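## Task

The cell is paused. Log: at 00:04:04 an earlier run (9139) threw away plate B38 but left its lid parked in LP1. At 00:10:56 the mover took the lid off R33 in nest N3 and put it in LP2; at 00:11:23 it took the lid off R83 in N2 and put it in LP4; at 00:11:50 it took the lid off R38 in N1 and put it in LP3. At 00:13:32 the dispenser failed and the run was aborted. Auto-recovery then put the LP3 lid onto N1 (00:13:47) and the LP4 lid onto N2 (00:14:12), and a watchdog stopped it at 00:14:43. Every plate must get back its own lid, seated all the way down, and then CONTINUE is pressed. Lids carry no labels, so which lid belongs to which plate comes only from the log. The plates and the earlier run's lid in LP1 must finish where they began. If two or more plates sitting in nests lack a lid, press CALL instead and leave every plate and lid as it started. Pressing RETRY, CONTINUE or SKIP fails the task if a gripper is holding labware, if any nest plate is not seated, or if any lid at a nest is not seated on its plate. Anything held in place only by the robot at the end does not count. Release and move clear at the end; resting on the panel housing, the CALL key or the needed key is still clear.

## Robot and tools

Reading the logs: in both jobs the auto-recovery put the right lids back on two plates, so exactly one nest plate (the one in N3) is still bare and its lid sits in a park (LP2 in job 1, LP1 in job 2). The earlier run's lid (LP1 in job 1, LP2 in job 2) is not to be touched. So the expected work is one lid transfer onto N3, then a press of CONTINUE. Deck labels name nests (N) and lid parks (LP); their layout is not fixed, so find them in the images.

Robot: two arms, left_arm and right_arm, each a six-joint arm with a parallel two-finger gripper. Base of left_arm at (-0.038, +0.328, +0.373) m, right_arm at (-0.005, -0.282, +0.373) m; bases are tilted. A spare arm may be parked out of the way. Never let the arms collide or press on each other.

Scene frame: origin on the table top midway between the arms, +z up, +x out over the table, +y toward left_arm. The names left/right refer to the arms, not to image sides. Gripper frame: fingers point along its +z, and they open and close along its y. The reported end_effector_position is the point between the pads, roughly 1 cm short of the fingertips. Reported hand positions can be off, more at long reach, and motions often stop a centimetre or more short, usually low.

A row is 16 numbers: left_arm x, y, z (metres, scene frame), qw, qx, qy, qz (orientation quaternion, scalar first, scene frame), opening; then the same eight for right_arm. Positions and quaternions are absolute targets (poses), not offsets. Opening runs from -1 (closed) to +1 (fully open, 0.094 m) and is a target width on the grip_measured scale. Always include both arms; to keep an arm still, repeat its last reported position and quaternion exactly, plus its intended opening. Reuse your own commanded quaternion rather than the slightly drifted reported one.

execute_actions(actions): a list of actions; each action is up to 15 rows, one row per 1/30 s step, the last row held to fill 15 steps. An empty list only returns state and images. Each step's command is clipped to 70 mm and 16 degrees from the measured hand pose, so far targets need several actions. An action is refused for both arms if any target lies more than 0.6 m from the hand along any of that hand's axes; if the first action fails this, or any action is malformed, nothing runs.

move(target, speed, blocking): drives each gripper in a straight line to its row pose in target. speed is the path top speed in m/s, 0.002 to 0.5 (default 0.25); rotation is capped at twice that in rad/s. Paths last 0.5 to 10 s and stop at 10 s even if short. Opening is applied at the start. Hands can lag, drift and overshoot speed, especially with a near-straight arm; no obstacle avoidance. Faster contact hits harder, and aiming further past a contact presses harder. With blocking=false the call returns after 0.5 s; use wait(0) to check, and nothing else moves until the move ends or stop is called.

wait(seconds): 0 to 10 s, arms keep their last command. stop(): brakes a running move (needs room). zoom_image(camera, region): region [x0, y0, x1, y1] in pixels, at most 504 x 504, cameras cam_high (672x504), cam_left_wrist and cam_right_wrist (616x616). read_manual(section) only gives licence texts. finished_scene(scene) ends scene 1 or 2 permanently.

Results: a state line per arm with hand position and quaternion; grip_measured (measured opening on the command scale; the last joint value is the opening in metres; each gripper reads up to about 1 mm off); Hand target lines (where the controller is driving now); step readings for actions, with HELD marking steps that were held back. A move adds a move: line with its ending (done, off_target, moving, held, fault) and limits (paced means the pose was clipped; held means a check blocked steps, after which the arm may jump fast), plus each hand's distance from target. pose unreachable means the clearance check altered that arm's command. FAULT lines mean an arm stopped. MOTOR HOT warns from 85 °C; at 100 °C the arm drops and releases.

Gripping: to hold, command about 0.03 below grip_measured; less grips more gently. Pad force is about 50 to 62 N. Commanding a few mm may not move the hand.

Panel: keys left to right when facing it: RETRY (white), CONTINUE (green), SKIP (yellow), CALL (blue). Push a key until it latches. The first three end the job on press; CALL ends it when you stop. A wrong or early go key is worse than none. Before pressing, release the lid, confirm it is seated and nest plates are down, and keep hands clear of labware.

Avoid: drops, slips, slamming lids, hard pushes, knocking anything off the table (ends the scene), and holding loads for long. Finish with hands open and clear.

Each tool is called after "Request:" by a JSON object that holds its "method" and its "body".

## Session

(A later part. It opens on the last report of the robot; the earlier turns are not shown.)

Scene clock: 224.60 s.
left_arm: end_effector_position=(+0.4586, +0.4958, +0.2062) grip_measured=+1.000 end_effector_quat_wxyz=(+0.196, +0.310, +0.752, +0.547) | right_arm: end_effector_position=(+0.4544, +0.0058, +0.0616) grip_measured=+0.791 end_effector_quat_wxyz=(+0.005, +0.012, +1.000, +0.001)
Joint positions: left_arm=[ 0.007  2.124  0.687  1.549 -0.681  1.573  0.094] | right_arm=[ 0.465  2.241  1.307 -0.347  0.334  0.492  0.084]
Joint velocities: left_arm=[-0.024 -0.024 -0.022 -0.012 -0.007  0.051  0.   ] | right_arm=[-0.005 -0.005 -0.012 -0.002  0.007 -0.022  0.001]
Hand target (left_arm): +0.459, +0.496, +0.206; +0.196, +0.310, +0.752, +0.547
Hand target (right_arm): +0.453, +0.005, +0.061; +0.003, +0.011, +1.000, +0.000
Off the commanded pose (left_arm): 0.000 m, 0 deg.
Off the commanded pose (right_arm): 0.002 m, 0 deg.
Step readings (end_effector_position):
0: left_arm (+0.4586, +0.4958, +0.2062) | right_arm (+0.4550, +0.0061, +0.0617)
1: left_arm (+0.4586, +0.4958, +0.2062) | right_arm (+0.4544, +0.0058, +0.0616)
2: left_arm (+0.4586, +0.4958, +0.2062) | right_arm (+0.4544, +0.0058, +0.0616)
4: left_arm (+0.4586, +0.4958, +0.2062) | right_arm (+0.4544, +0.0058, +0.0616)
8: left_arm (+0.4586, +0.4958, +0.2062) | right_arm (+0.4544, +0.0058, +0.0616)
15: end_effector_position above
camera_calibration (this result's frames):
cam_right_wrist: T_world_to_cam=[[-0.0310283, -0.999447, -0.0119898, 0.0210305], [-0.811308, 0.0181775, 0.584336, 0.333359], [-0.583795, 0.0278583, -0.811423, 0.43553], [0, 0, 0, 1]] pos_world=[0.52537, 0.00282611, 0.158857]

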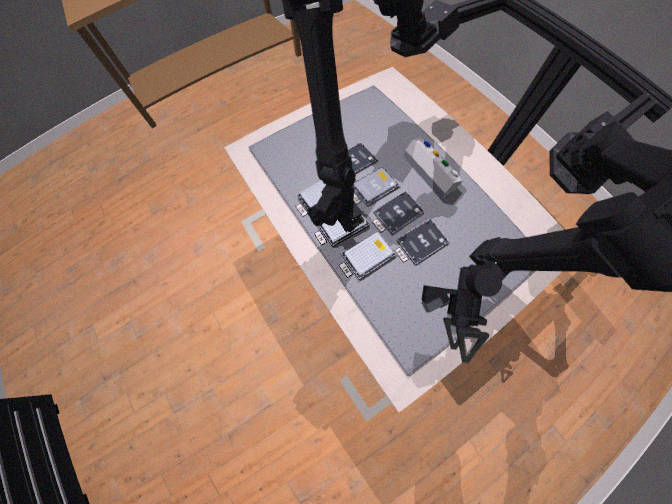

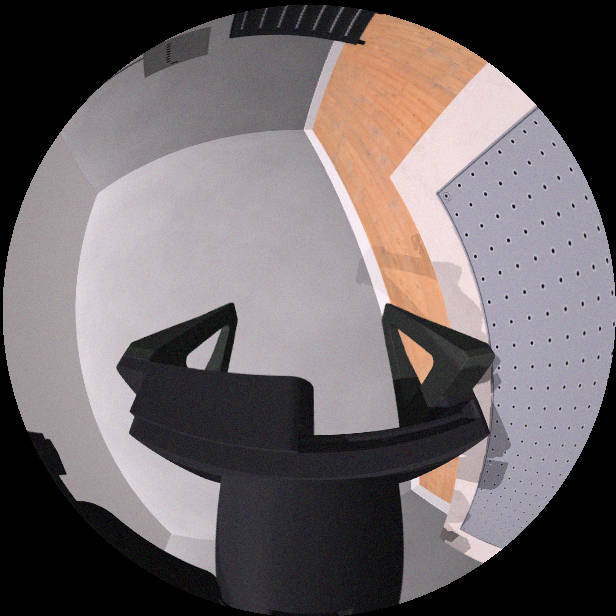

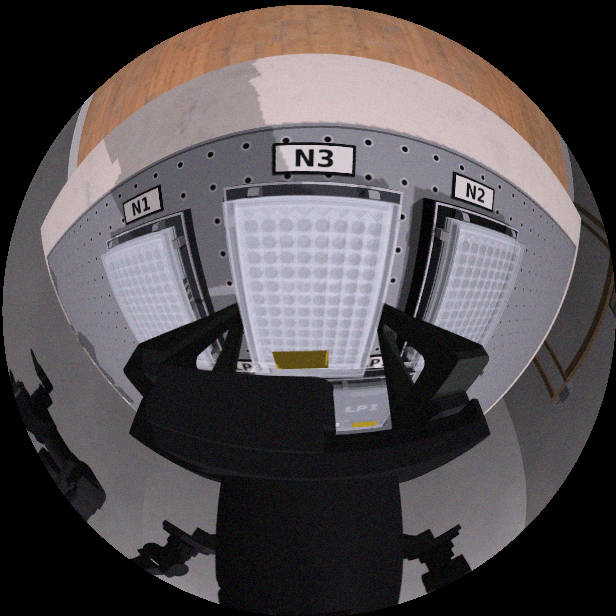

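Request:
{"method": "execute_actions", "body": {"actions": [[[0.4586,0.4958,0.2062,0.196,0.310,0.752,0.547,1, 0.4424,0.0045,0.049,-0.007,0.007,1,-0.004,0.755],[0.4586,0.4958,0.2062,0.196,0.310,0.752,0.547,1, 0.4424,0.0045,0.049,-0.007,0.007,1,-0.004,0.755],[0.4586,0.4958,0.2062,0.196,0.310,0.752,0.547,1, 0.4424,0.0045,0.049,-0.007,0.007,1,-0.004,0.755],[0.4586,0.4958,0.2062,0.196,0.310,0.752,0.547,1, 0.4525,0.0055,0.0595,0.003,0.011,1,0,0.755]]]}}

Request:
{"method": "zoom_image", "body": {"camera": "cam_right_wrist", "region": [200, 170, 420, 390]}}

Scene clock: 233.53 s.
left_arm: end_effector_position=(+0.4586, +0.4958, +0.2062) grip_measured=+1.000 end_effector_quat_wxyz=(+0.196, +0.310, +0.752, +0.547) | right_arm: end_effector_position=(+0.4540, +0.0058, +0.0613) grip_measured=+0.791 end_effector_quat_wxyz=(+0.004, +0.011, +1.000, +0.001)
Joint positions: left_arm=[ 0.007  2.124  0.687  1.549 -0.681  1.573  0.094] | right_arm=[ 0.465  2.242  1.307 -0.347  0.334  0.492  0.084]
Joint velocities: left_arm=[-0.005 -0.005 -0.007  0.012  0.037  0.081  0.   ] | right_arm=[-0.005  0.005  0.017 -0.002 -0.037  0.022  0.001]
Hand target (left_arm): +0.459, +0.496, +0.206; +0.196, +0.310, +0.752, +0.547
Hand target (right_arm): +0.453, +0.005, +0.060; +0.003, +0.011, +1.000, +0.000
Off the commanded pose (left_arm): 0.000 m, 0 deg.
Off the commanded pose (right_arm): 0.002 m, 0 deg.
Step readings (end_effector_position):
0: left_arm (+0.4586, +0.4958, +0.2062) | right_arm (+0.4544, +0.0058, +0.0616)
1: left_arm (+0.4586, +0.4958, +0.2062) | right_arm (+0.4544, +0.0058, +0.0616)
2: left_arm (+0.4586, +0.4958, +0.2062) | right_arm (+0.4542, +0.0058, +0.0614)
4: left_arm (+0.4586, +0.4958, +0.2062) | right_arm (+0.4540, +0.0058, +0.0613)
8: left_arm (+0.4586, +0.4958, +0.2062) | right_arm (+0.4540, +0.0058, +0.0613)
15: end_effector_position above
camera_calibration (this result's frames):
cam_right_wrist: T_world_to_cam=[[-0.0307873, -0.999458, -0.011642, 0.0208428], [-0.810937, 0.0181676, 0.584851, 0.333083], [-0.584323, 0.0274469, -0.811057, 0.435265], [0, 0, 0, 1]] pos_world=[0.525086, 0.0028335, 0.158464]

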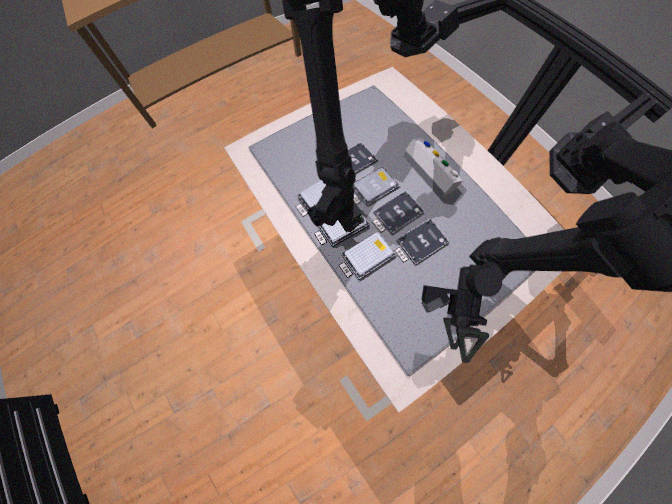

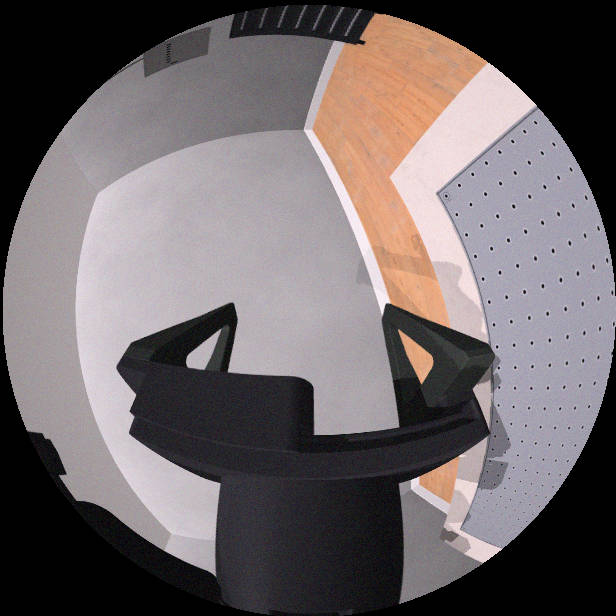

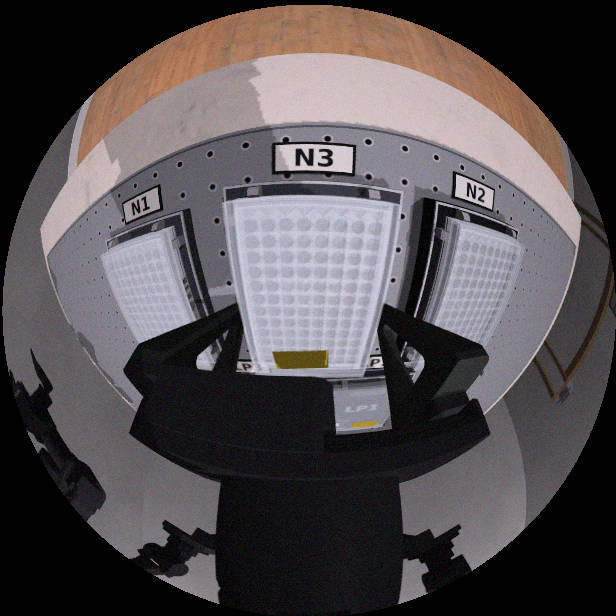

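Region (200, 170, 420, 390) of cam_right_wrist's 616x616 image, scaled by 2.291, with more detail than that image has.

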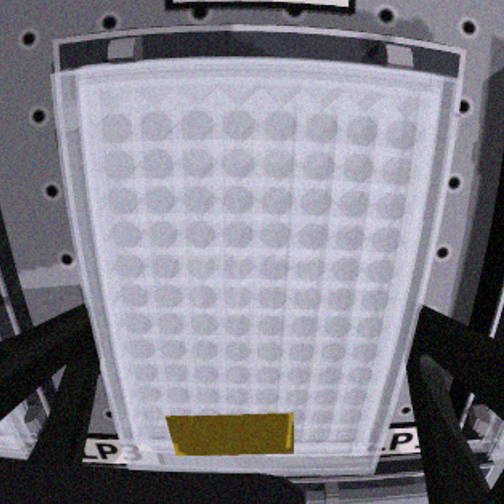

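Request:
{"method": "execute_actions", "body": {"actions": [[[0.4586,0.4958,0.2062,0.196,0.310,0.752,0.547,1, 0.442,0.0064,0.0437,-0.009,0.0055,1,-0.0046,0.755],[0.4586,0.4958,0.2062,0.196,0.310,0.752,0.547,1, 0.442,0.0064,0.0437,-0.009,0.0055,1,-0.0046,0.755],[0.4586,0.4958,0.2062,0.196,0.310,0.752,0.547,1, 0.4540,0.0058,0.058,0.003,0.011,1,0,0.755]]]}}

Request:
{"method": "zoom_image", "body": {"camera": "cam_right_wrist", "region": [200, 170, 420, 390]}}

Scene clock: 240.43 s.
left_arm: end_effector_position=(+0.4586, +0.4958, +0.2062) grip_measured=+1.000 end_effector_quat_wxyz=(+0.196, +0.310, +0.752, +0.547) | right_arm: end_effector_position=(+0.4524, +0.0056, +0.0597) grip_measured=+0.791 end_effector_quat_wxyz=(+0.003, +0.011, +1.000, +0.000)
Joint positions: left_arm=[ 0.007  2.124  0.687  1.549 -0.681  1.573  0.094] | right_arm=[ 0.465  2.245  1.307 -0.347  0.334  0.492  0.084]
Joint velocities: left_arm=[-0.015  0.005 -0.007  0.012 -0.022 -0.037  0.   ] | right_arm=[-0.015  0.005  0.012 -0.002  0.007  0.037  0.001]
Hand target (left_arm): +0.459, +0.496, +0.206; +0.196, +0.310, +0.752, +0.547
Hand target (right_arm): +0.454, +0.006, +0.058; +0.003, +0.011, +1.000, -0.000
Off the commanded pose (left_arm): 0.000 m, 0 deg.
Off the commanded pose (right_arm): 0.002 m, 0 deg.
Step readings (end_effector_position):
0: left_arm (+0.4586, +0.4958, +0.2062) | right_arm (+0.4540, +0.0058, +0.0613)
1: left_arm (+0.4586, +0.4958, +0.2062) | right_arm (+0.4535, +0.0057, +0.0607)
2: left_arm (+0.4586, +0.4958, +0.2062) | right_arm (+0.4528, +0.0056, +0.0600)
4: left_arm (+0.4586, +0.4958, +0.2062) | right_arm (+0.4524, +0.0056, +0.0597)
8: left_arm (+0.4586, +0.4958, +0.2062) | right_arm (+0.4524, +0.0056, +0.0597)
15: end_effector_position above
camera_calibration (this result's frames):
cam_right_wrist: T_world_to_cam=[[-0.0297004, -0.999508, -0.0100787, 0.0199995], [-0.809264, 0.0181265, 0.587166, 0.331839], [-0.586695, 0.0255954, -0.809404, 0.434074], [0, 0, 0, 1]] pos_world=[0.523808, 0.00286429, 0.156698]

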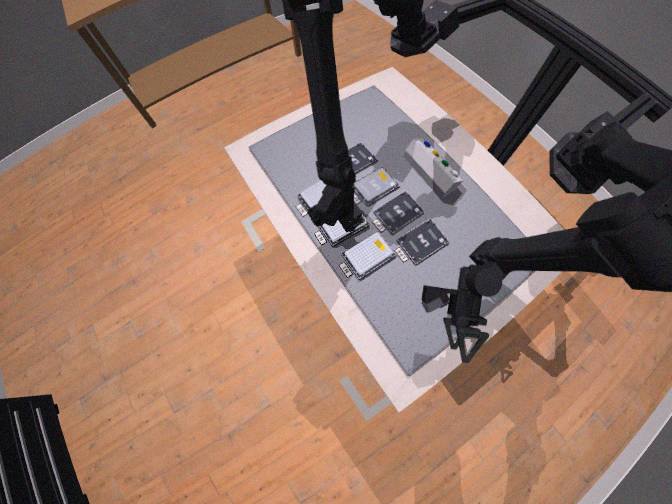

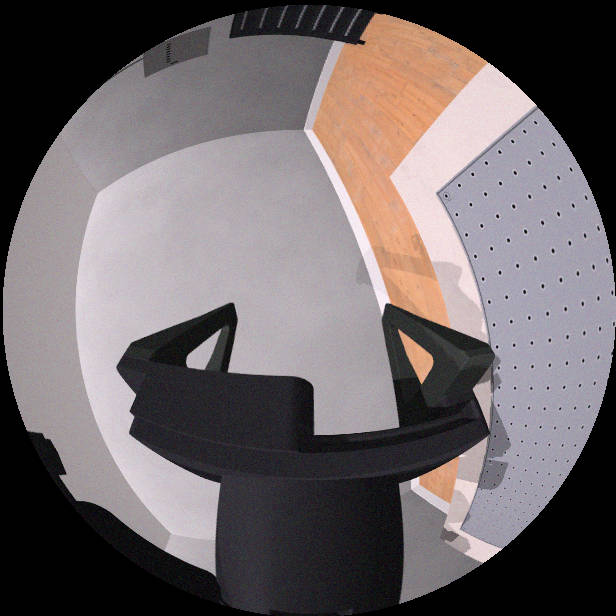

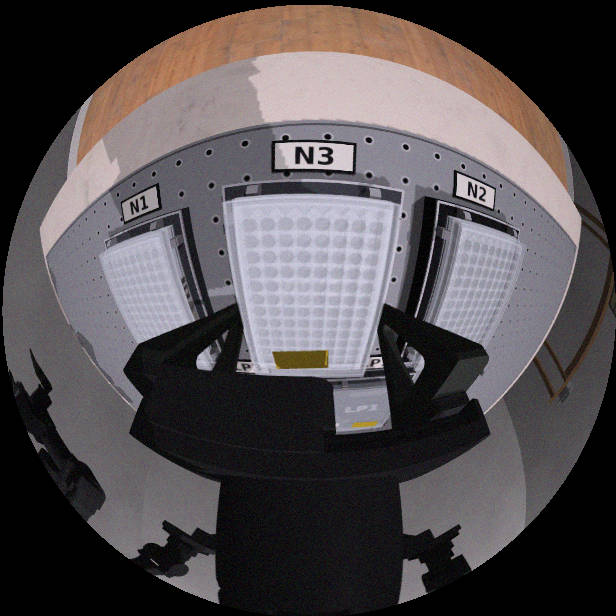

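Region (200, 170, 420, 390) of cam_right_wrist's 616x616 image, scaled by 2.291, with more detail than that image has.

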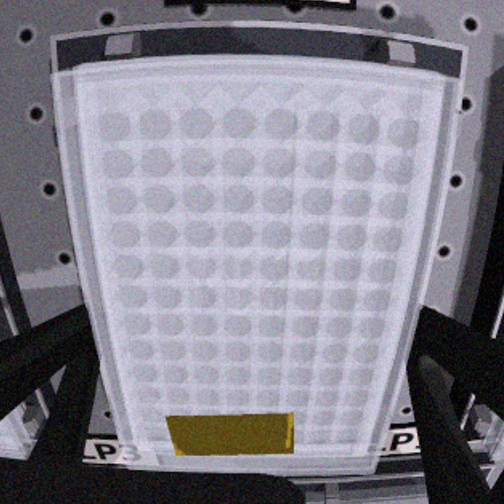

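Request:
{"method": "execute_actions", "body": {"actions": [[[0.4586,0.4958,0.2062,0.196,0.310,0.752,0.547,1, 0.4484,0.0097,0.0439,-0.004,0.008,1,-0.003,0.755],[0.4586,0.4958,0.2062,0.196,0.310,0.752,0.547,1, 0.4484,0.0097,0.0439,-0.004,0.008,1,-0.003,0.755],[0.4586,0.4958,0.2062,0.196,0.310,0.752,0.547,1, 0.4535,0.0058,0.056,0.003,0.011,1,0,0.755]]]}}

Request:
{"method": "zoom_image", "body": {"camera": "cam_right_wrist", "region": [200, 170, 420, 390]}}

Scene clock: 246.23 s.
left_arm: end_effector_position=(+0.4586, +0.4958, +0.2062) grip_measured=+1.000 end_effector_quat_wxyz=(+0.196, +0.310, +0.752, +0.547) | right_arm: end_effector_position=(+0.4518, +0.0058, +0.0582) grip_measured=+0.791 end_effector_quat_wxyz=(+0.002, +0.011, +1.000, -0.000)
Joint positions: left_arm=[ 0.007  2.124  0.687  1.549 -0.681  1.573  0.094] | right_arm=[ 0.465  2.249  1.309 -0.347  0.334  0.492  0.084]
Joint velocities: left_arm=[-0.005  0.005 -0.002 -0.002 -0.037 -0.066  0.   ] | right_arm=[-0.015 -0.005  0.022 -0.007 -0.037  0.007  0.   ]
Hand target (left_arm): +0.459, +0.496, +0.206; +0.196, +0.310, +0.752, +0.547
Hand target (right_arm): +0.453, +0.006, +0.056; +0.003, +0.011, +1.000, -0.000
Off the commanded pose (left_arm): 0.000 m, 0 deg.
Off the commanded pose (right_arm): 0.003 m, 0 deg.
Step readings (end_effector_position):
0: left_arm (+0.4586, +0.4958, +0.2062) | right_arm (+0.4524, +0.0056, +0.0597)
1: left_arm (+0.4586, +0.4958, +0.2062) | right_arm (+0.4521, +0.0056, +0.0592)
2: left_arm (+0.4586, +0.4958, +0.2062) | right_arm (+0.4523, +0.0059, +0.0586)
4: left_arm (+0.4586, +0.4958, +0.2062) | right_arm (+0.4518, +0.0058, +0.0582)
8: left_arm (+0.4586, +0.4958, +0.2062) | right_arm (+0.4518, +0.0058, +0.0582)
15: end_effector_position above
camera_calibration (this result's frames):
cam_right_wrist: T_world_to_cam=[[-0.0290945, -0.999534, -0.00921152, 0.0198651], [-0.808331, 0.0181059, 0.58845, 0.331657], [-0.588009, 0.0245666, -0.808481, 0.432997], [0, 0, 0, 1]] pos_world=[0.523273, 0.00321363, 0.155089]

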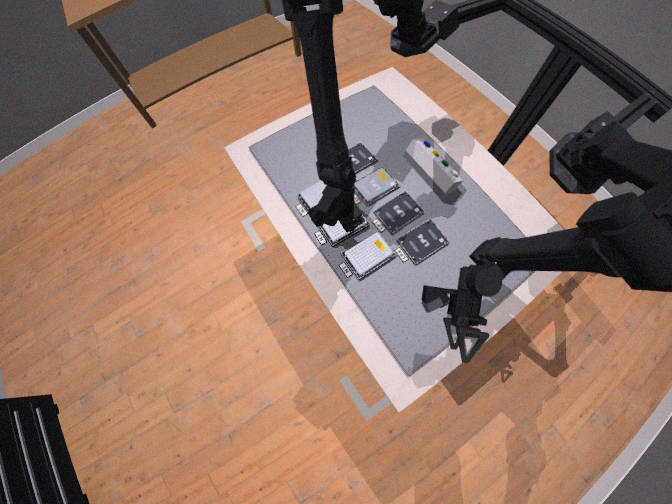

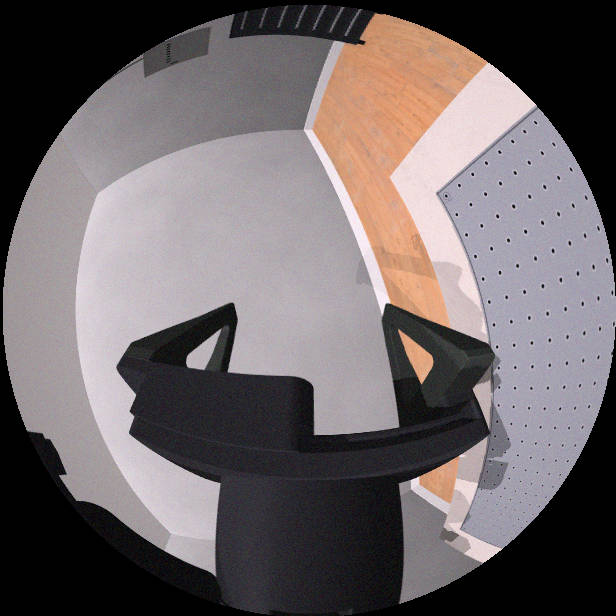

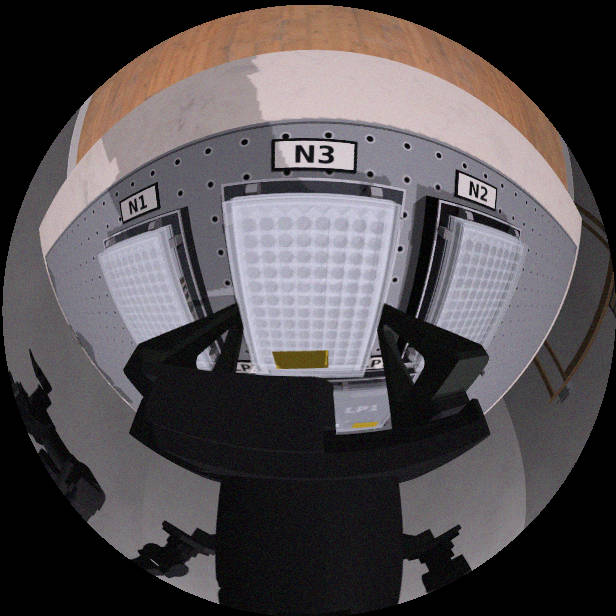

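Region (200, 170, 420, 390) of cam_right_wrist's 616x616 image, scaled by 2.291, with more detail than that image has.

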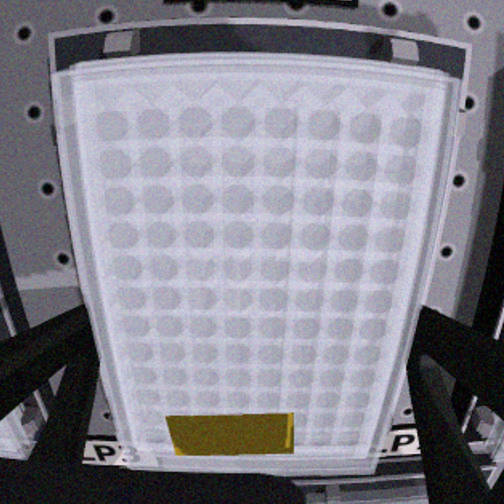

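Request:
{"method": "execute_actions", "body": {"actions": [[[0.4586,0.4958,0.2062,0.196,0.310,0.752,0.547,1, 0.4515,0.0110,0.0430,-0.002,0.009,1,-0.002,0.755],[0.4586,0.4958,0.2062,0.196,0.310,0.752,0.547,1, 0.4515,0.0110,0.0425,-0.002,0.009,1,-0.002,0.755],[0.4586,0.4958,0.2062,0.196,0.310,0.752,0.547,1, 0.4515,0.0110,0.042,-0.002,0.009,1,-0.002,0.755],[0.4586,0.4958,0.2062,0.196,0.310,0.752,0.547,1, 0.4530,0.0060,0.054,0.002,0.011,1,0,0.755]]]}}

Request:
{"method": "zoom_image", "body": {"camera": "cam_right_wrist", "region": [200, 170, 420, 390]}}

Scene clock: 252.13 s.
left_arm: end_effector_position=(+0.4586, +0.4958, +0.2062) grip_measured=+1.000 end_effector_quat_wxyz=(+0.196, +0.310, +0.752, +0.547) | right_arm: end_effector_position=(+0.4524, +0.0064, +0.0566) grip_measured=+0.791 end_effector_quat_wxyz=(+0.002, +0.011, +1.000, -0.001)
Joint positions: left_arm=[ 0.007  2.124  0.687  1.549 -0.681  1.573  0.094] | right_arm=[ 0.465  2.254  1.314 -0.348  0.336  0.493  0.084]
Joint velocities: left_arm=[-0.015 -0.005 -0.002 -0.012 -0.022 -0.066  0.   ] | right_arm=[-0.015  0.005 -0.012 -0.002 -0.007 -0.022  0.   ]
Hand target (left_arm): +0.459, +0.496, +0.206; +0.196, +0.310, +0.752, +0.547
Hand target (right_arm): +0.453, +0.006, +0.054; +0.002, +0.011, +1.000, +0.000
Off the commanded pose (left_arm): 0.000 m, 0 deg.
Off the commanded pose (right_arm): 0.003 m, 0 deg.
Step readings (end_effector_position):
0: left_arm (+0.4586, +0.4958, +0.2062) | right_arm (+0.4518, +0.0058, +0.0582)
1: left_arm (+0.4586, +0.4958, +0.2062) | right_arm (+0.4519, +0.0060, +0.0578)
2: left_arm (+0.4586, +0.4958, +0.2062) | right_arm (+0.4522, +0.0064, +0.0569)
4: left_arm (+0.4586, +0.4958, +0.2062) | right_arm (+0.4524, +0.0064, +0.0566)
8: left_arm (+0.4586, +0.4958, +0.2062) | right_arm (+0.4524, +0.0064, +0.0566)
15: end_effector_position above
camera_calibration (this result's frames):
cam_right_wrist: T_world_to_cam=[[-0.0293535, -0.999539, -0.00770106, 0.0205395], [-0.808545, 0.0192133, 0.588121, 0.333193], [-0.587702, 0.0234901, -0.808736, 0.431944], [0, 0, 0, 1]] pos_world=[0.523859, 0.00398193, 0.153529]

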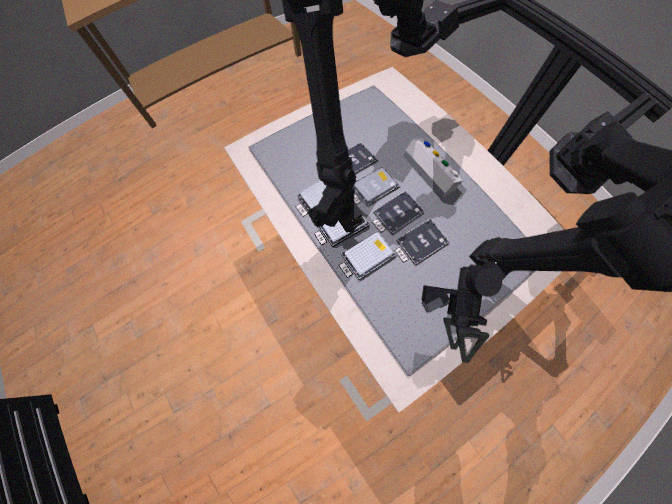

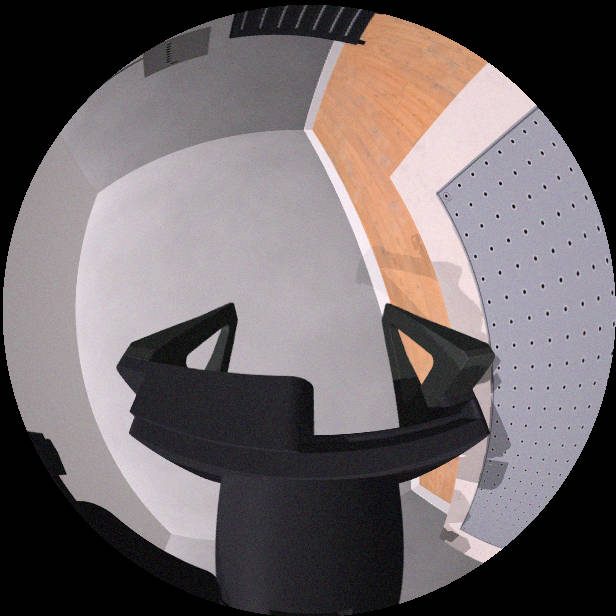

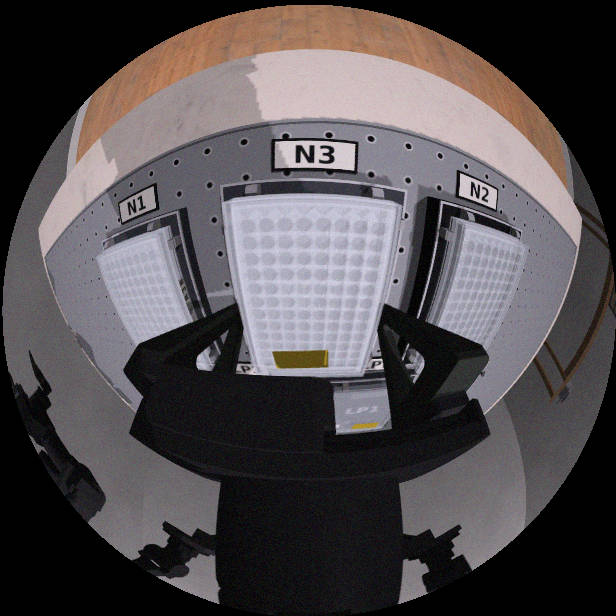

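Region (200, 170, 420, 390) of cam_right_wrist's 616x616 image, scaled by 2.291, with more detail than that image has.

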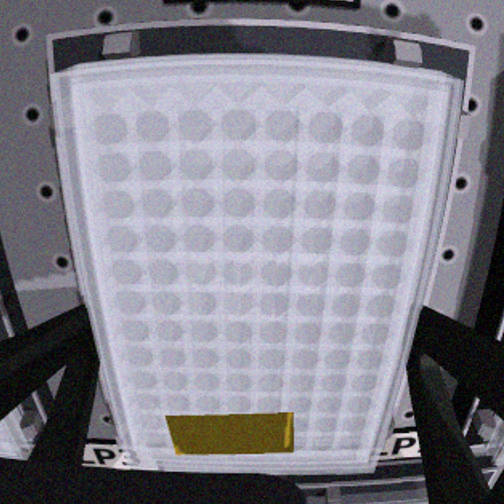

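Request:
{"method": "execute_actions", "body": {"actions": [[[0.4586,0.4958,0.2062,0.196,0.310,0.752,0.547,1, 0.4524,0.0064,0.0566,0.002,0.011,1,-0.001,1]]]}}

Request:
{"method": "move", "body": {"target": [0.4586,0.4958,0.2062,0.196,0.310,0.752,0.547,1, 0.452,0.006,0.13,0.002,0.011,1,0,1], "speed": 0.12}}

Request:
{"method": "zoom_image", "body": {"camera": "cam_right_wrist", "region": [120, 130, 500, 350]}}

Scene clock: 257.70 s.
left_arm: end_effector_position=(+0.4586, +0.4958, +0.2062) grip_measured=+1.000 end_effector_quat_wxyz=(+0.196, +0.310, +0.752, +0.547) | right_arm: end_effector_position=(+0.4524, +0.0064, +0.0566) grip_measured=+1.000 end_effector_quat_wxyz=(+0.002, +0.011, +1.000, -0.001)
Joint positions: left_arm=[ 0.007  2.124  0.687  1.549 -0.681  1.573  0.094] | right_arm=[ 0.465  2.254  1.314 -0.348  0.336  0.493  0.094]
Joint velocities: left_arm=[ 0.005 -0.005  0.002 -0.012  0.022 -0.051  0.   ] | right_arm=[ 0.005 -0.015 -0.002  0.017  0.022 -0.051  0.   ]
Hand target (left_arm): +0.459, +0.496, +0.206; +0.196, +0.310, +0.752, +0.547
Hand target (right_arm): +0.452, +0.006, +0.057; +0.002, +0.011, +1.000, -0.001
Off the commanded pose (left_arm): 0.000 m, 0 deg.
Off the commanded pose (right_arm): 0.000 m, 0 deg.
Step readings (end_effector_position):
0: left_arm (+0.4586, +0.4958, +0.2062) | right_arm (+0.4524, +0.0064, +0.0566)
1: left_arm (+0.4586, +0.4958, +0.2062) | right_arm (+0.4524, +0.0064, +0.0566)
2: left_arm (+0.4586, +0.4958, +0.2062) | right_arm (+0.4524, +0.0064, +0.0566)
4: left_arm (+0.4586, +0.4958, +0.2062) | right_arm (+0.4524, +0.0064, +0.0566)
8: left_arm (+0.4586, +0.4958, +0.2062) | right_arm (+0.4524, +0.0064, +0.0566)
15: end_effector_position above
camera_calibration (this result's frames):
cam_right_wrist: T_world_to_cam=[[-0.0293535, -0.999539, -0.00770106, 0.0205395], [-0.808545, 0.0192133, 0.588121, 0.333193], [-0.587702, 0.0234901, -0.808736, 0.431944], [0, 0, 0, 1]] pos_world=[0.523859, 0.00398193, 0.153529]

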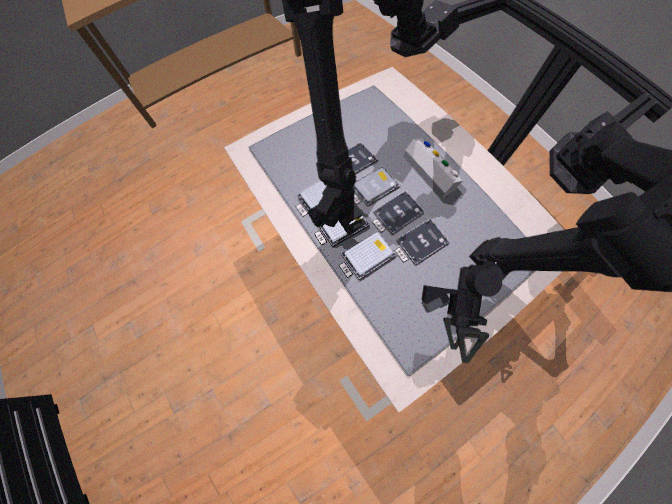

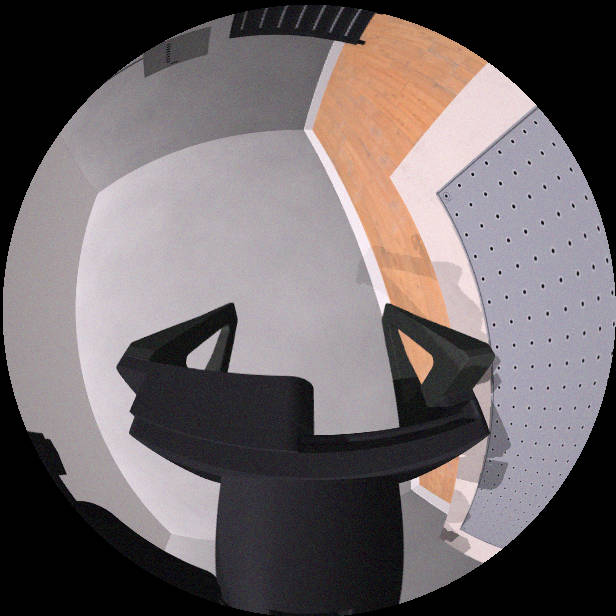

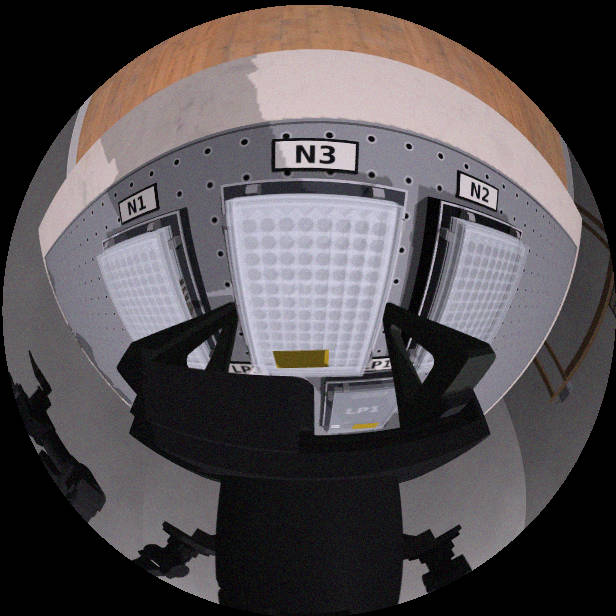

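Scene clock: 258.83 s.
left_arm: end_effector_position=(+0.4586, +0.4958, +0.2062) grip_measured=+1.000 end_effector_quat_wxyz=(+0.196, +0.310, +0.752, +0.547) | right_arm: end_effector_position=(+0.4613, +0.0006, +0.1277) grip_measured=+1.000 end_effector_quat_wxyz=(+0.008, +0.015, +1.000, +0.003)
Joint positions: left_arm=[ 0.007  2.124  0.687  1.549 -0.681  1.573  0.094] | right_arm=[ 0.491  2.087  1.245 -0.44   0.341  0.524  0.094]
Joint velocities: left_arm=[-0.015 -0.005 -0.012  0.007 -0.037 -0.081  0.   ] | right_arm=[ 0.005 -0.005 -0.002 -0.002 -0.037  0.051  0.   ]
Hand target (left_arm): +0.459, +0.496, +0.206; +0.196, +0.310, +0.752, +0.547
Hand target (right_arm): +0.452, +0.005, +0.130; +0.002, +0.011, +1.000, +0.000
Off the commanded pose (left_arm): 0.000 m, 0 deg.
Off the commanded pose (right_arm): 0.011 m, 1 deg.
move: off_target (right_arm)
camera_calibration (this result's frames):
cam_right_wrist: T_world_to_cam=[[-0.0386184, -0.999128, -0.0158981, 0.0208559], [-0.814502, 0.0222575, 0.579734, 0.302517], [-0.578874, 0.0353374, -0.814651, 0.491556], [0, 0, 0, 1]] pos_world=[0.531755, -0.00326584, 0.225399]

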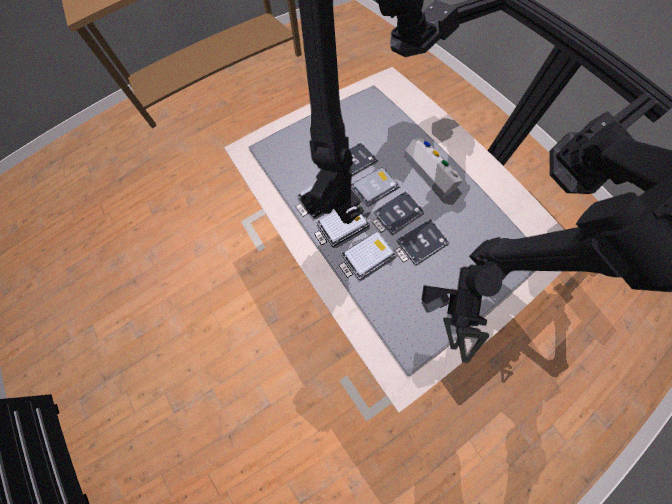

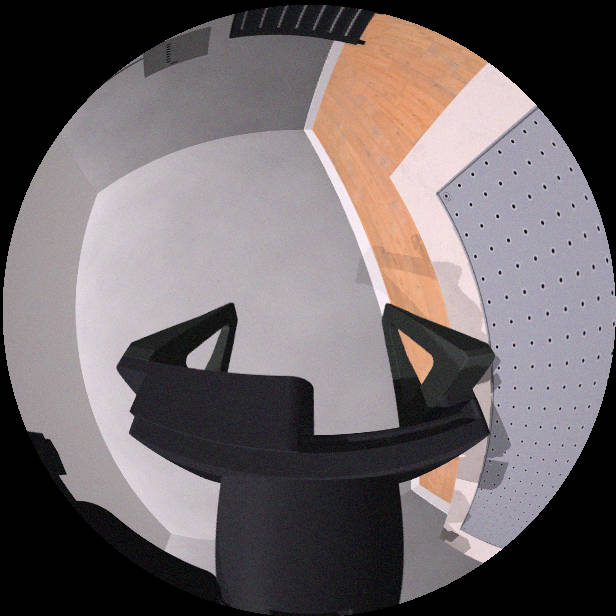

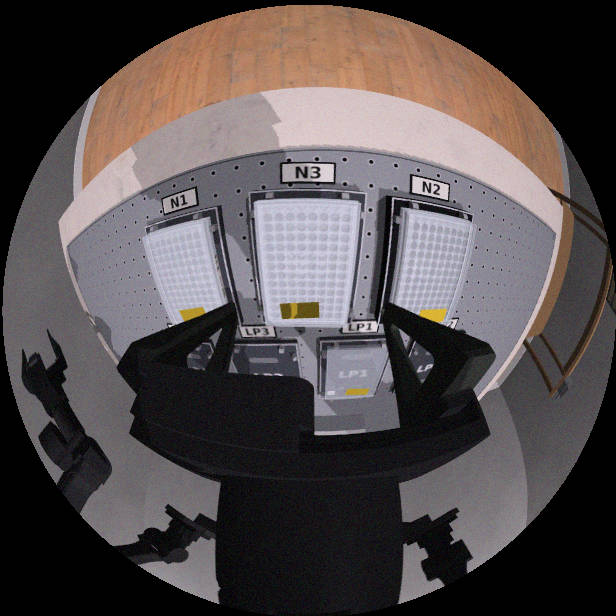

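Region (120, 130, 500, 350) of cam_right_wrist's 616x616 image, scaled by 1.326, with more detail than that image has; it fills the top 292 rows of this view, and the rest is white.

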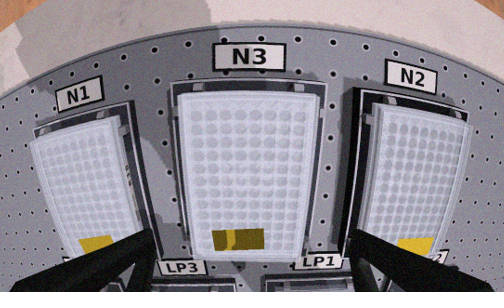

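Request:
{"method": "execute_actions", "body": {"actions": []}}

Scene clock: 275.97 s.
left_arm: end_effector_position=(+0.4586, +0.4958, +0.2062) grip_measured=+1.000 end_effector_quat_wxyz=(+0.196, +0.310, +0.752, +0.547) | right_arm: end_effector_position=(+0.4613, +0.0006, +0.1277) grip_measured=+1.000 end_effector_quat_wxyz=(+0.008, +0.016, +1.000, +0.003)
Joint positions: left_arm=[ 0.007  2.124  0.687  1.549 -0.681  1.573  0.094] | right_arm=[ 0.491  2.087  1.245 -0.44   0.341  0.524  0.094]
Joint velocities: left_arm=[-0.005 -0.005  0.007 -0.012  0.051 -0.022  0.   ] | right_arm=[ 0.005 -0.005  0.007  0.007 -0.081 -0.051  0.   ]
Hand target (left_arm): +0.459, +0.496, +0.206; +0.196, +0.310, +0.752, +0.547
Hand target (right_arm): +0.452, +0.005, +0.130; +0.002, +0.011, +1.000, +0.000
Off the commanded pose (left_arm): 0.000 m, 0 deg.
Off the commanded pose (right_arm): 0.011 m, 1 deg.
camera_calibration (this result's frames):
cam_right_wrist: T_world_to_cam=[[-0.0389995, -0.999113, -0.0159038, 0.0210325], [-0.814492, 0.0225648, 0.579736, 0.302512], [-0.578862, 0.0355629, -0.814649, 0.49155], [0, 0, 0, 1]] pos_world=[0.531754, -0.00329326, 0.225399]

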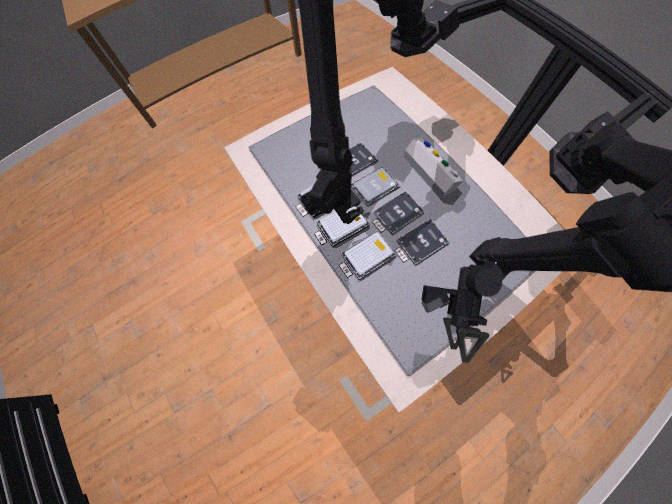

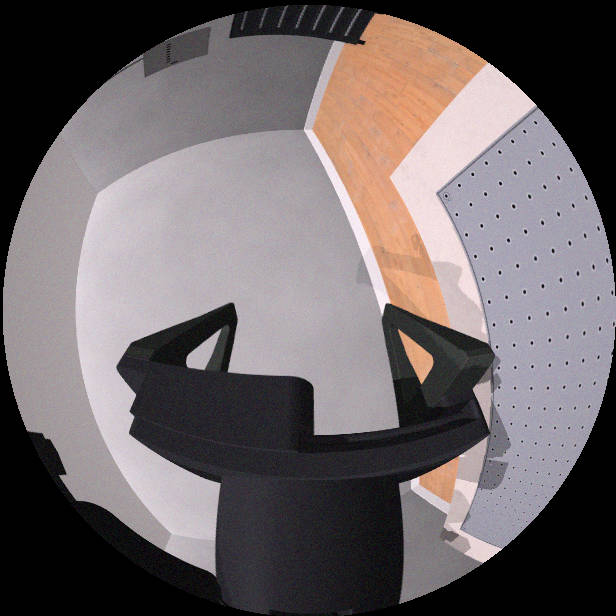

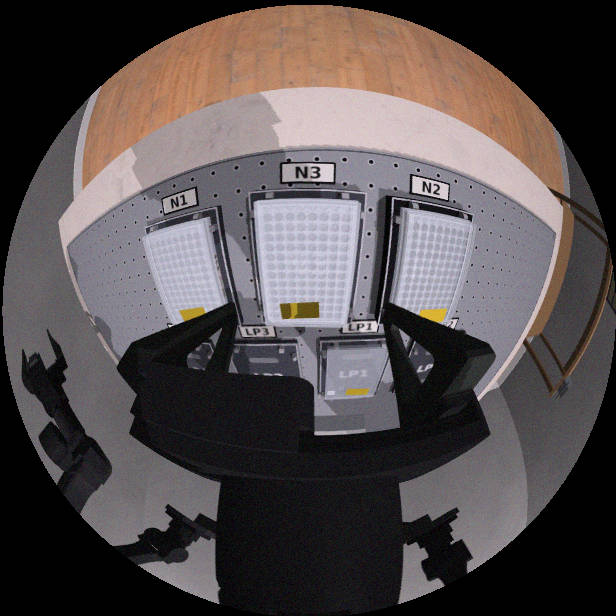

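Request:
{"method": "zoom_image", "body": {"camera": "cam_high", "region": [390, 120, 490, 210]}}

Request:
{"method": "zoom_image", "body": {"camera": "cam_right_wrist", "region": [130, 150, 490, 340]}}

Region (390, 120, 490, 210) of cam_high's 672x504 image, scaled by 5.040, with more detail than that image has; it fills the top 454 rows of this view, and the rest is white.

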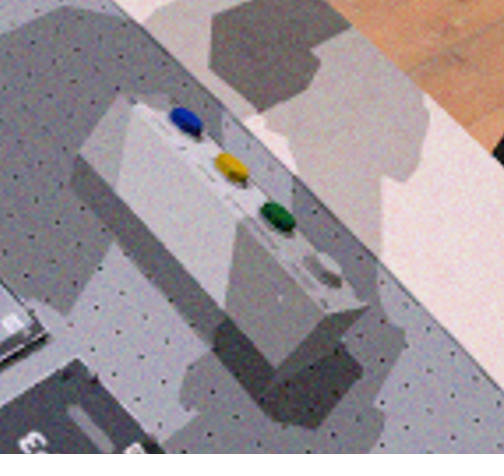

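Region (130, 150, 490, 340) of cam_right_wrist's 616x616 image, scaled by 1.400, with more detail than that image has; it fills the top 266 rows of this view, and the rest is white.

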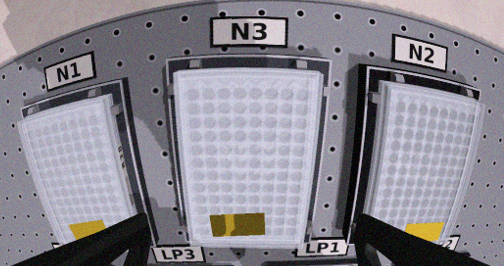

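Request:
{"method": "move", "body": {"target": [0.4586,0.4958,0.2062,0.196,0.310,0.752,0.547,1,0.04,-0.02,0.19,0,-0.707,0.707,0,-1], "speed": 0.35}}

Scene clock: 297.57 s.
left_arm: end_effector_position=(+0.4586, +0.4958, +0.2062) grip_measured=+1.000 end_effector_quat_wxyz=(+0.196, +0.310, +0.752, +0.547) | right_arm: end_effector_position=(+0.0459, -0.0185, +0.1912) grip_measured=-0.978 end_effector_quat_wxyz=(-0.011, +0.701, -0.713, -0.006)
Joint positions: left_arm=[ 0.007  2.124  0.687  1.549 -0.681  1.573  0.094] | right_arm=[ 1.295  2.087  0.512 -0.039  0.427 -0.199  0.001]
Joint velocities: left_arm=[ 0.005 -0.005 -0.002 -0.002  0.007  0.022  0.   ] | right_arm=[ 0.005 -0.005 -0.012 -0.007 -0.022  0.066 -0.001]
Hand target (left_arm): +0.459, +0.496, +0.206; +0.196, +0.310, +0.752, +0.547
Hand target (right_arm): +0.042, -0.023, +0.189; -0.006, +0.707, -0.707, -0.003
Off the commanded pose (left_arm): 0.000 m, 0 deg.
Off the commanded pose (right_arm): 0.006 m, 2 deg.
move: done
camera_calibration (this result's frames):
cam_right_wrist: T_world_to_cam=[[0.999657, -0.0259382, -0.00353694, -0.0452953], [-0.0192428, -0.81968, 0.572498, -0.122951], [-0.0177487, -0.572233, -0.819899, 0.26748], [0, 0, 0, 1]] pos_world=[0.0476613, 0.0511057, 0.289536]

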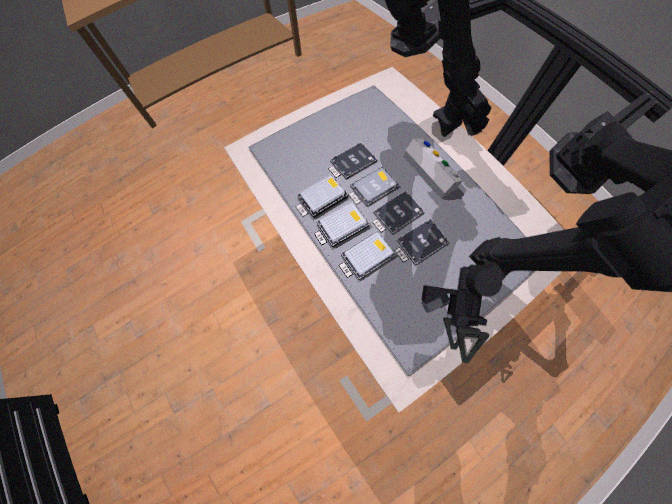

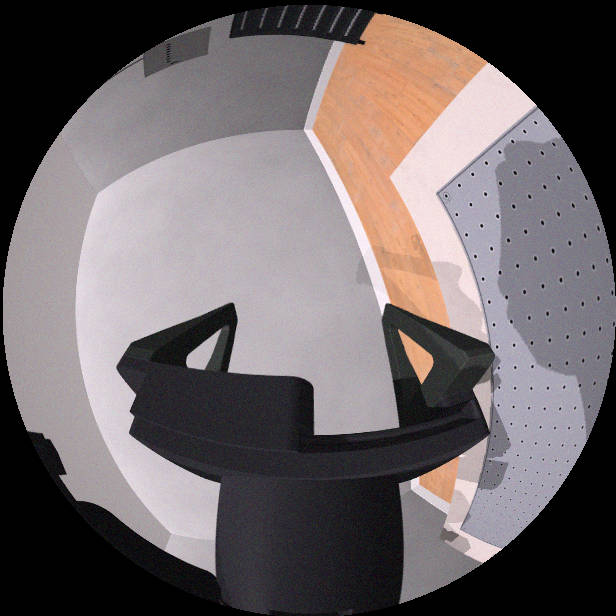

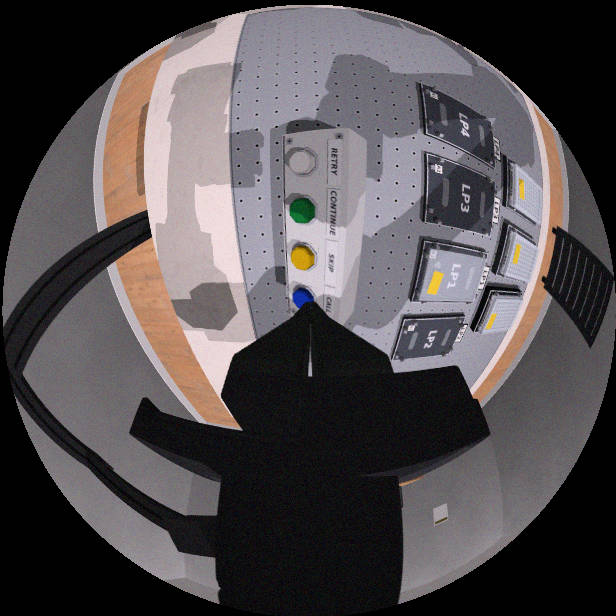

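Request:
{"method": "zoom_image", "body": {"camera": "cam_high", "region": [290, 165, 410, 285]}}

Request:
{"method": "zoom_image", "body": {"camera": "cam_right_wrist", "region": [240, 110, 400, 320]}}

Request:
{"method": "zoom_image", "body": {"camera": "cam_right_wrist", "region": [460, 140, 560, 360]}}

Region (290, 165, 410, 285) of cam_high's 672x504 image, scaled by 4.200, with more detail than that image has.

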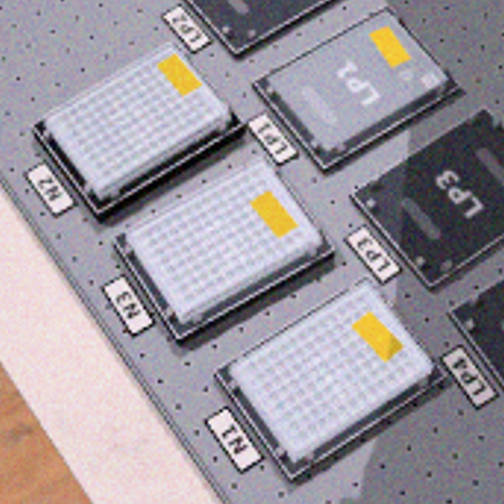

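Region (240, 110, 400, 320) of cam_right_wrist's 616x616 image, scaled by 2.400, with more detail than that image has; it fills the left 384 columns of this view, and the rest is white.

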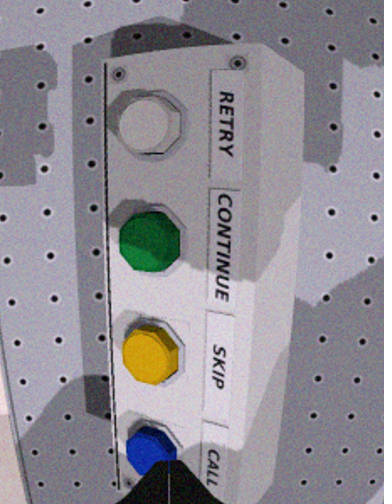

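Region (460, 140, 560, 360) of cam_right_wrist's 616x616 image, scaled by 2.291, with more detail than that image has; it fills the left 229 columns of this view, and the rest is white.

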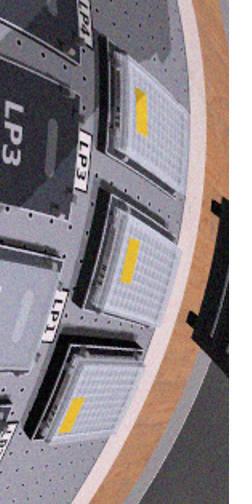

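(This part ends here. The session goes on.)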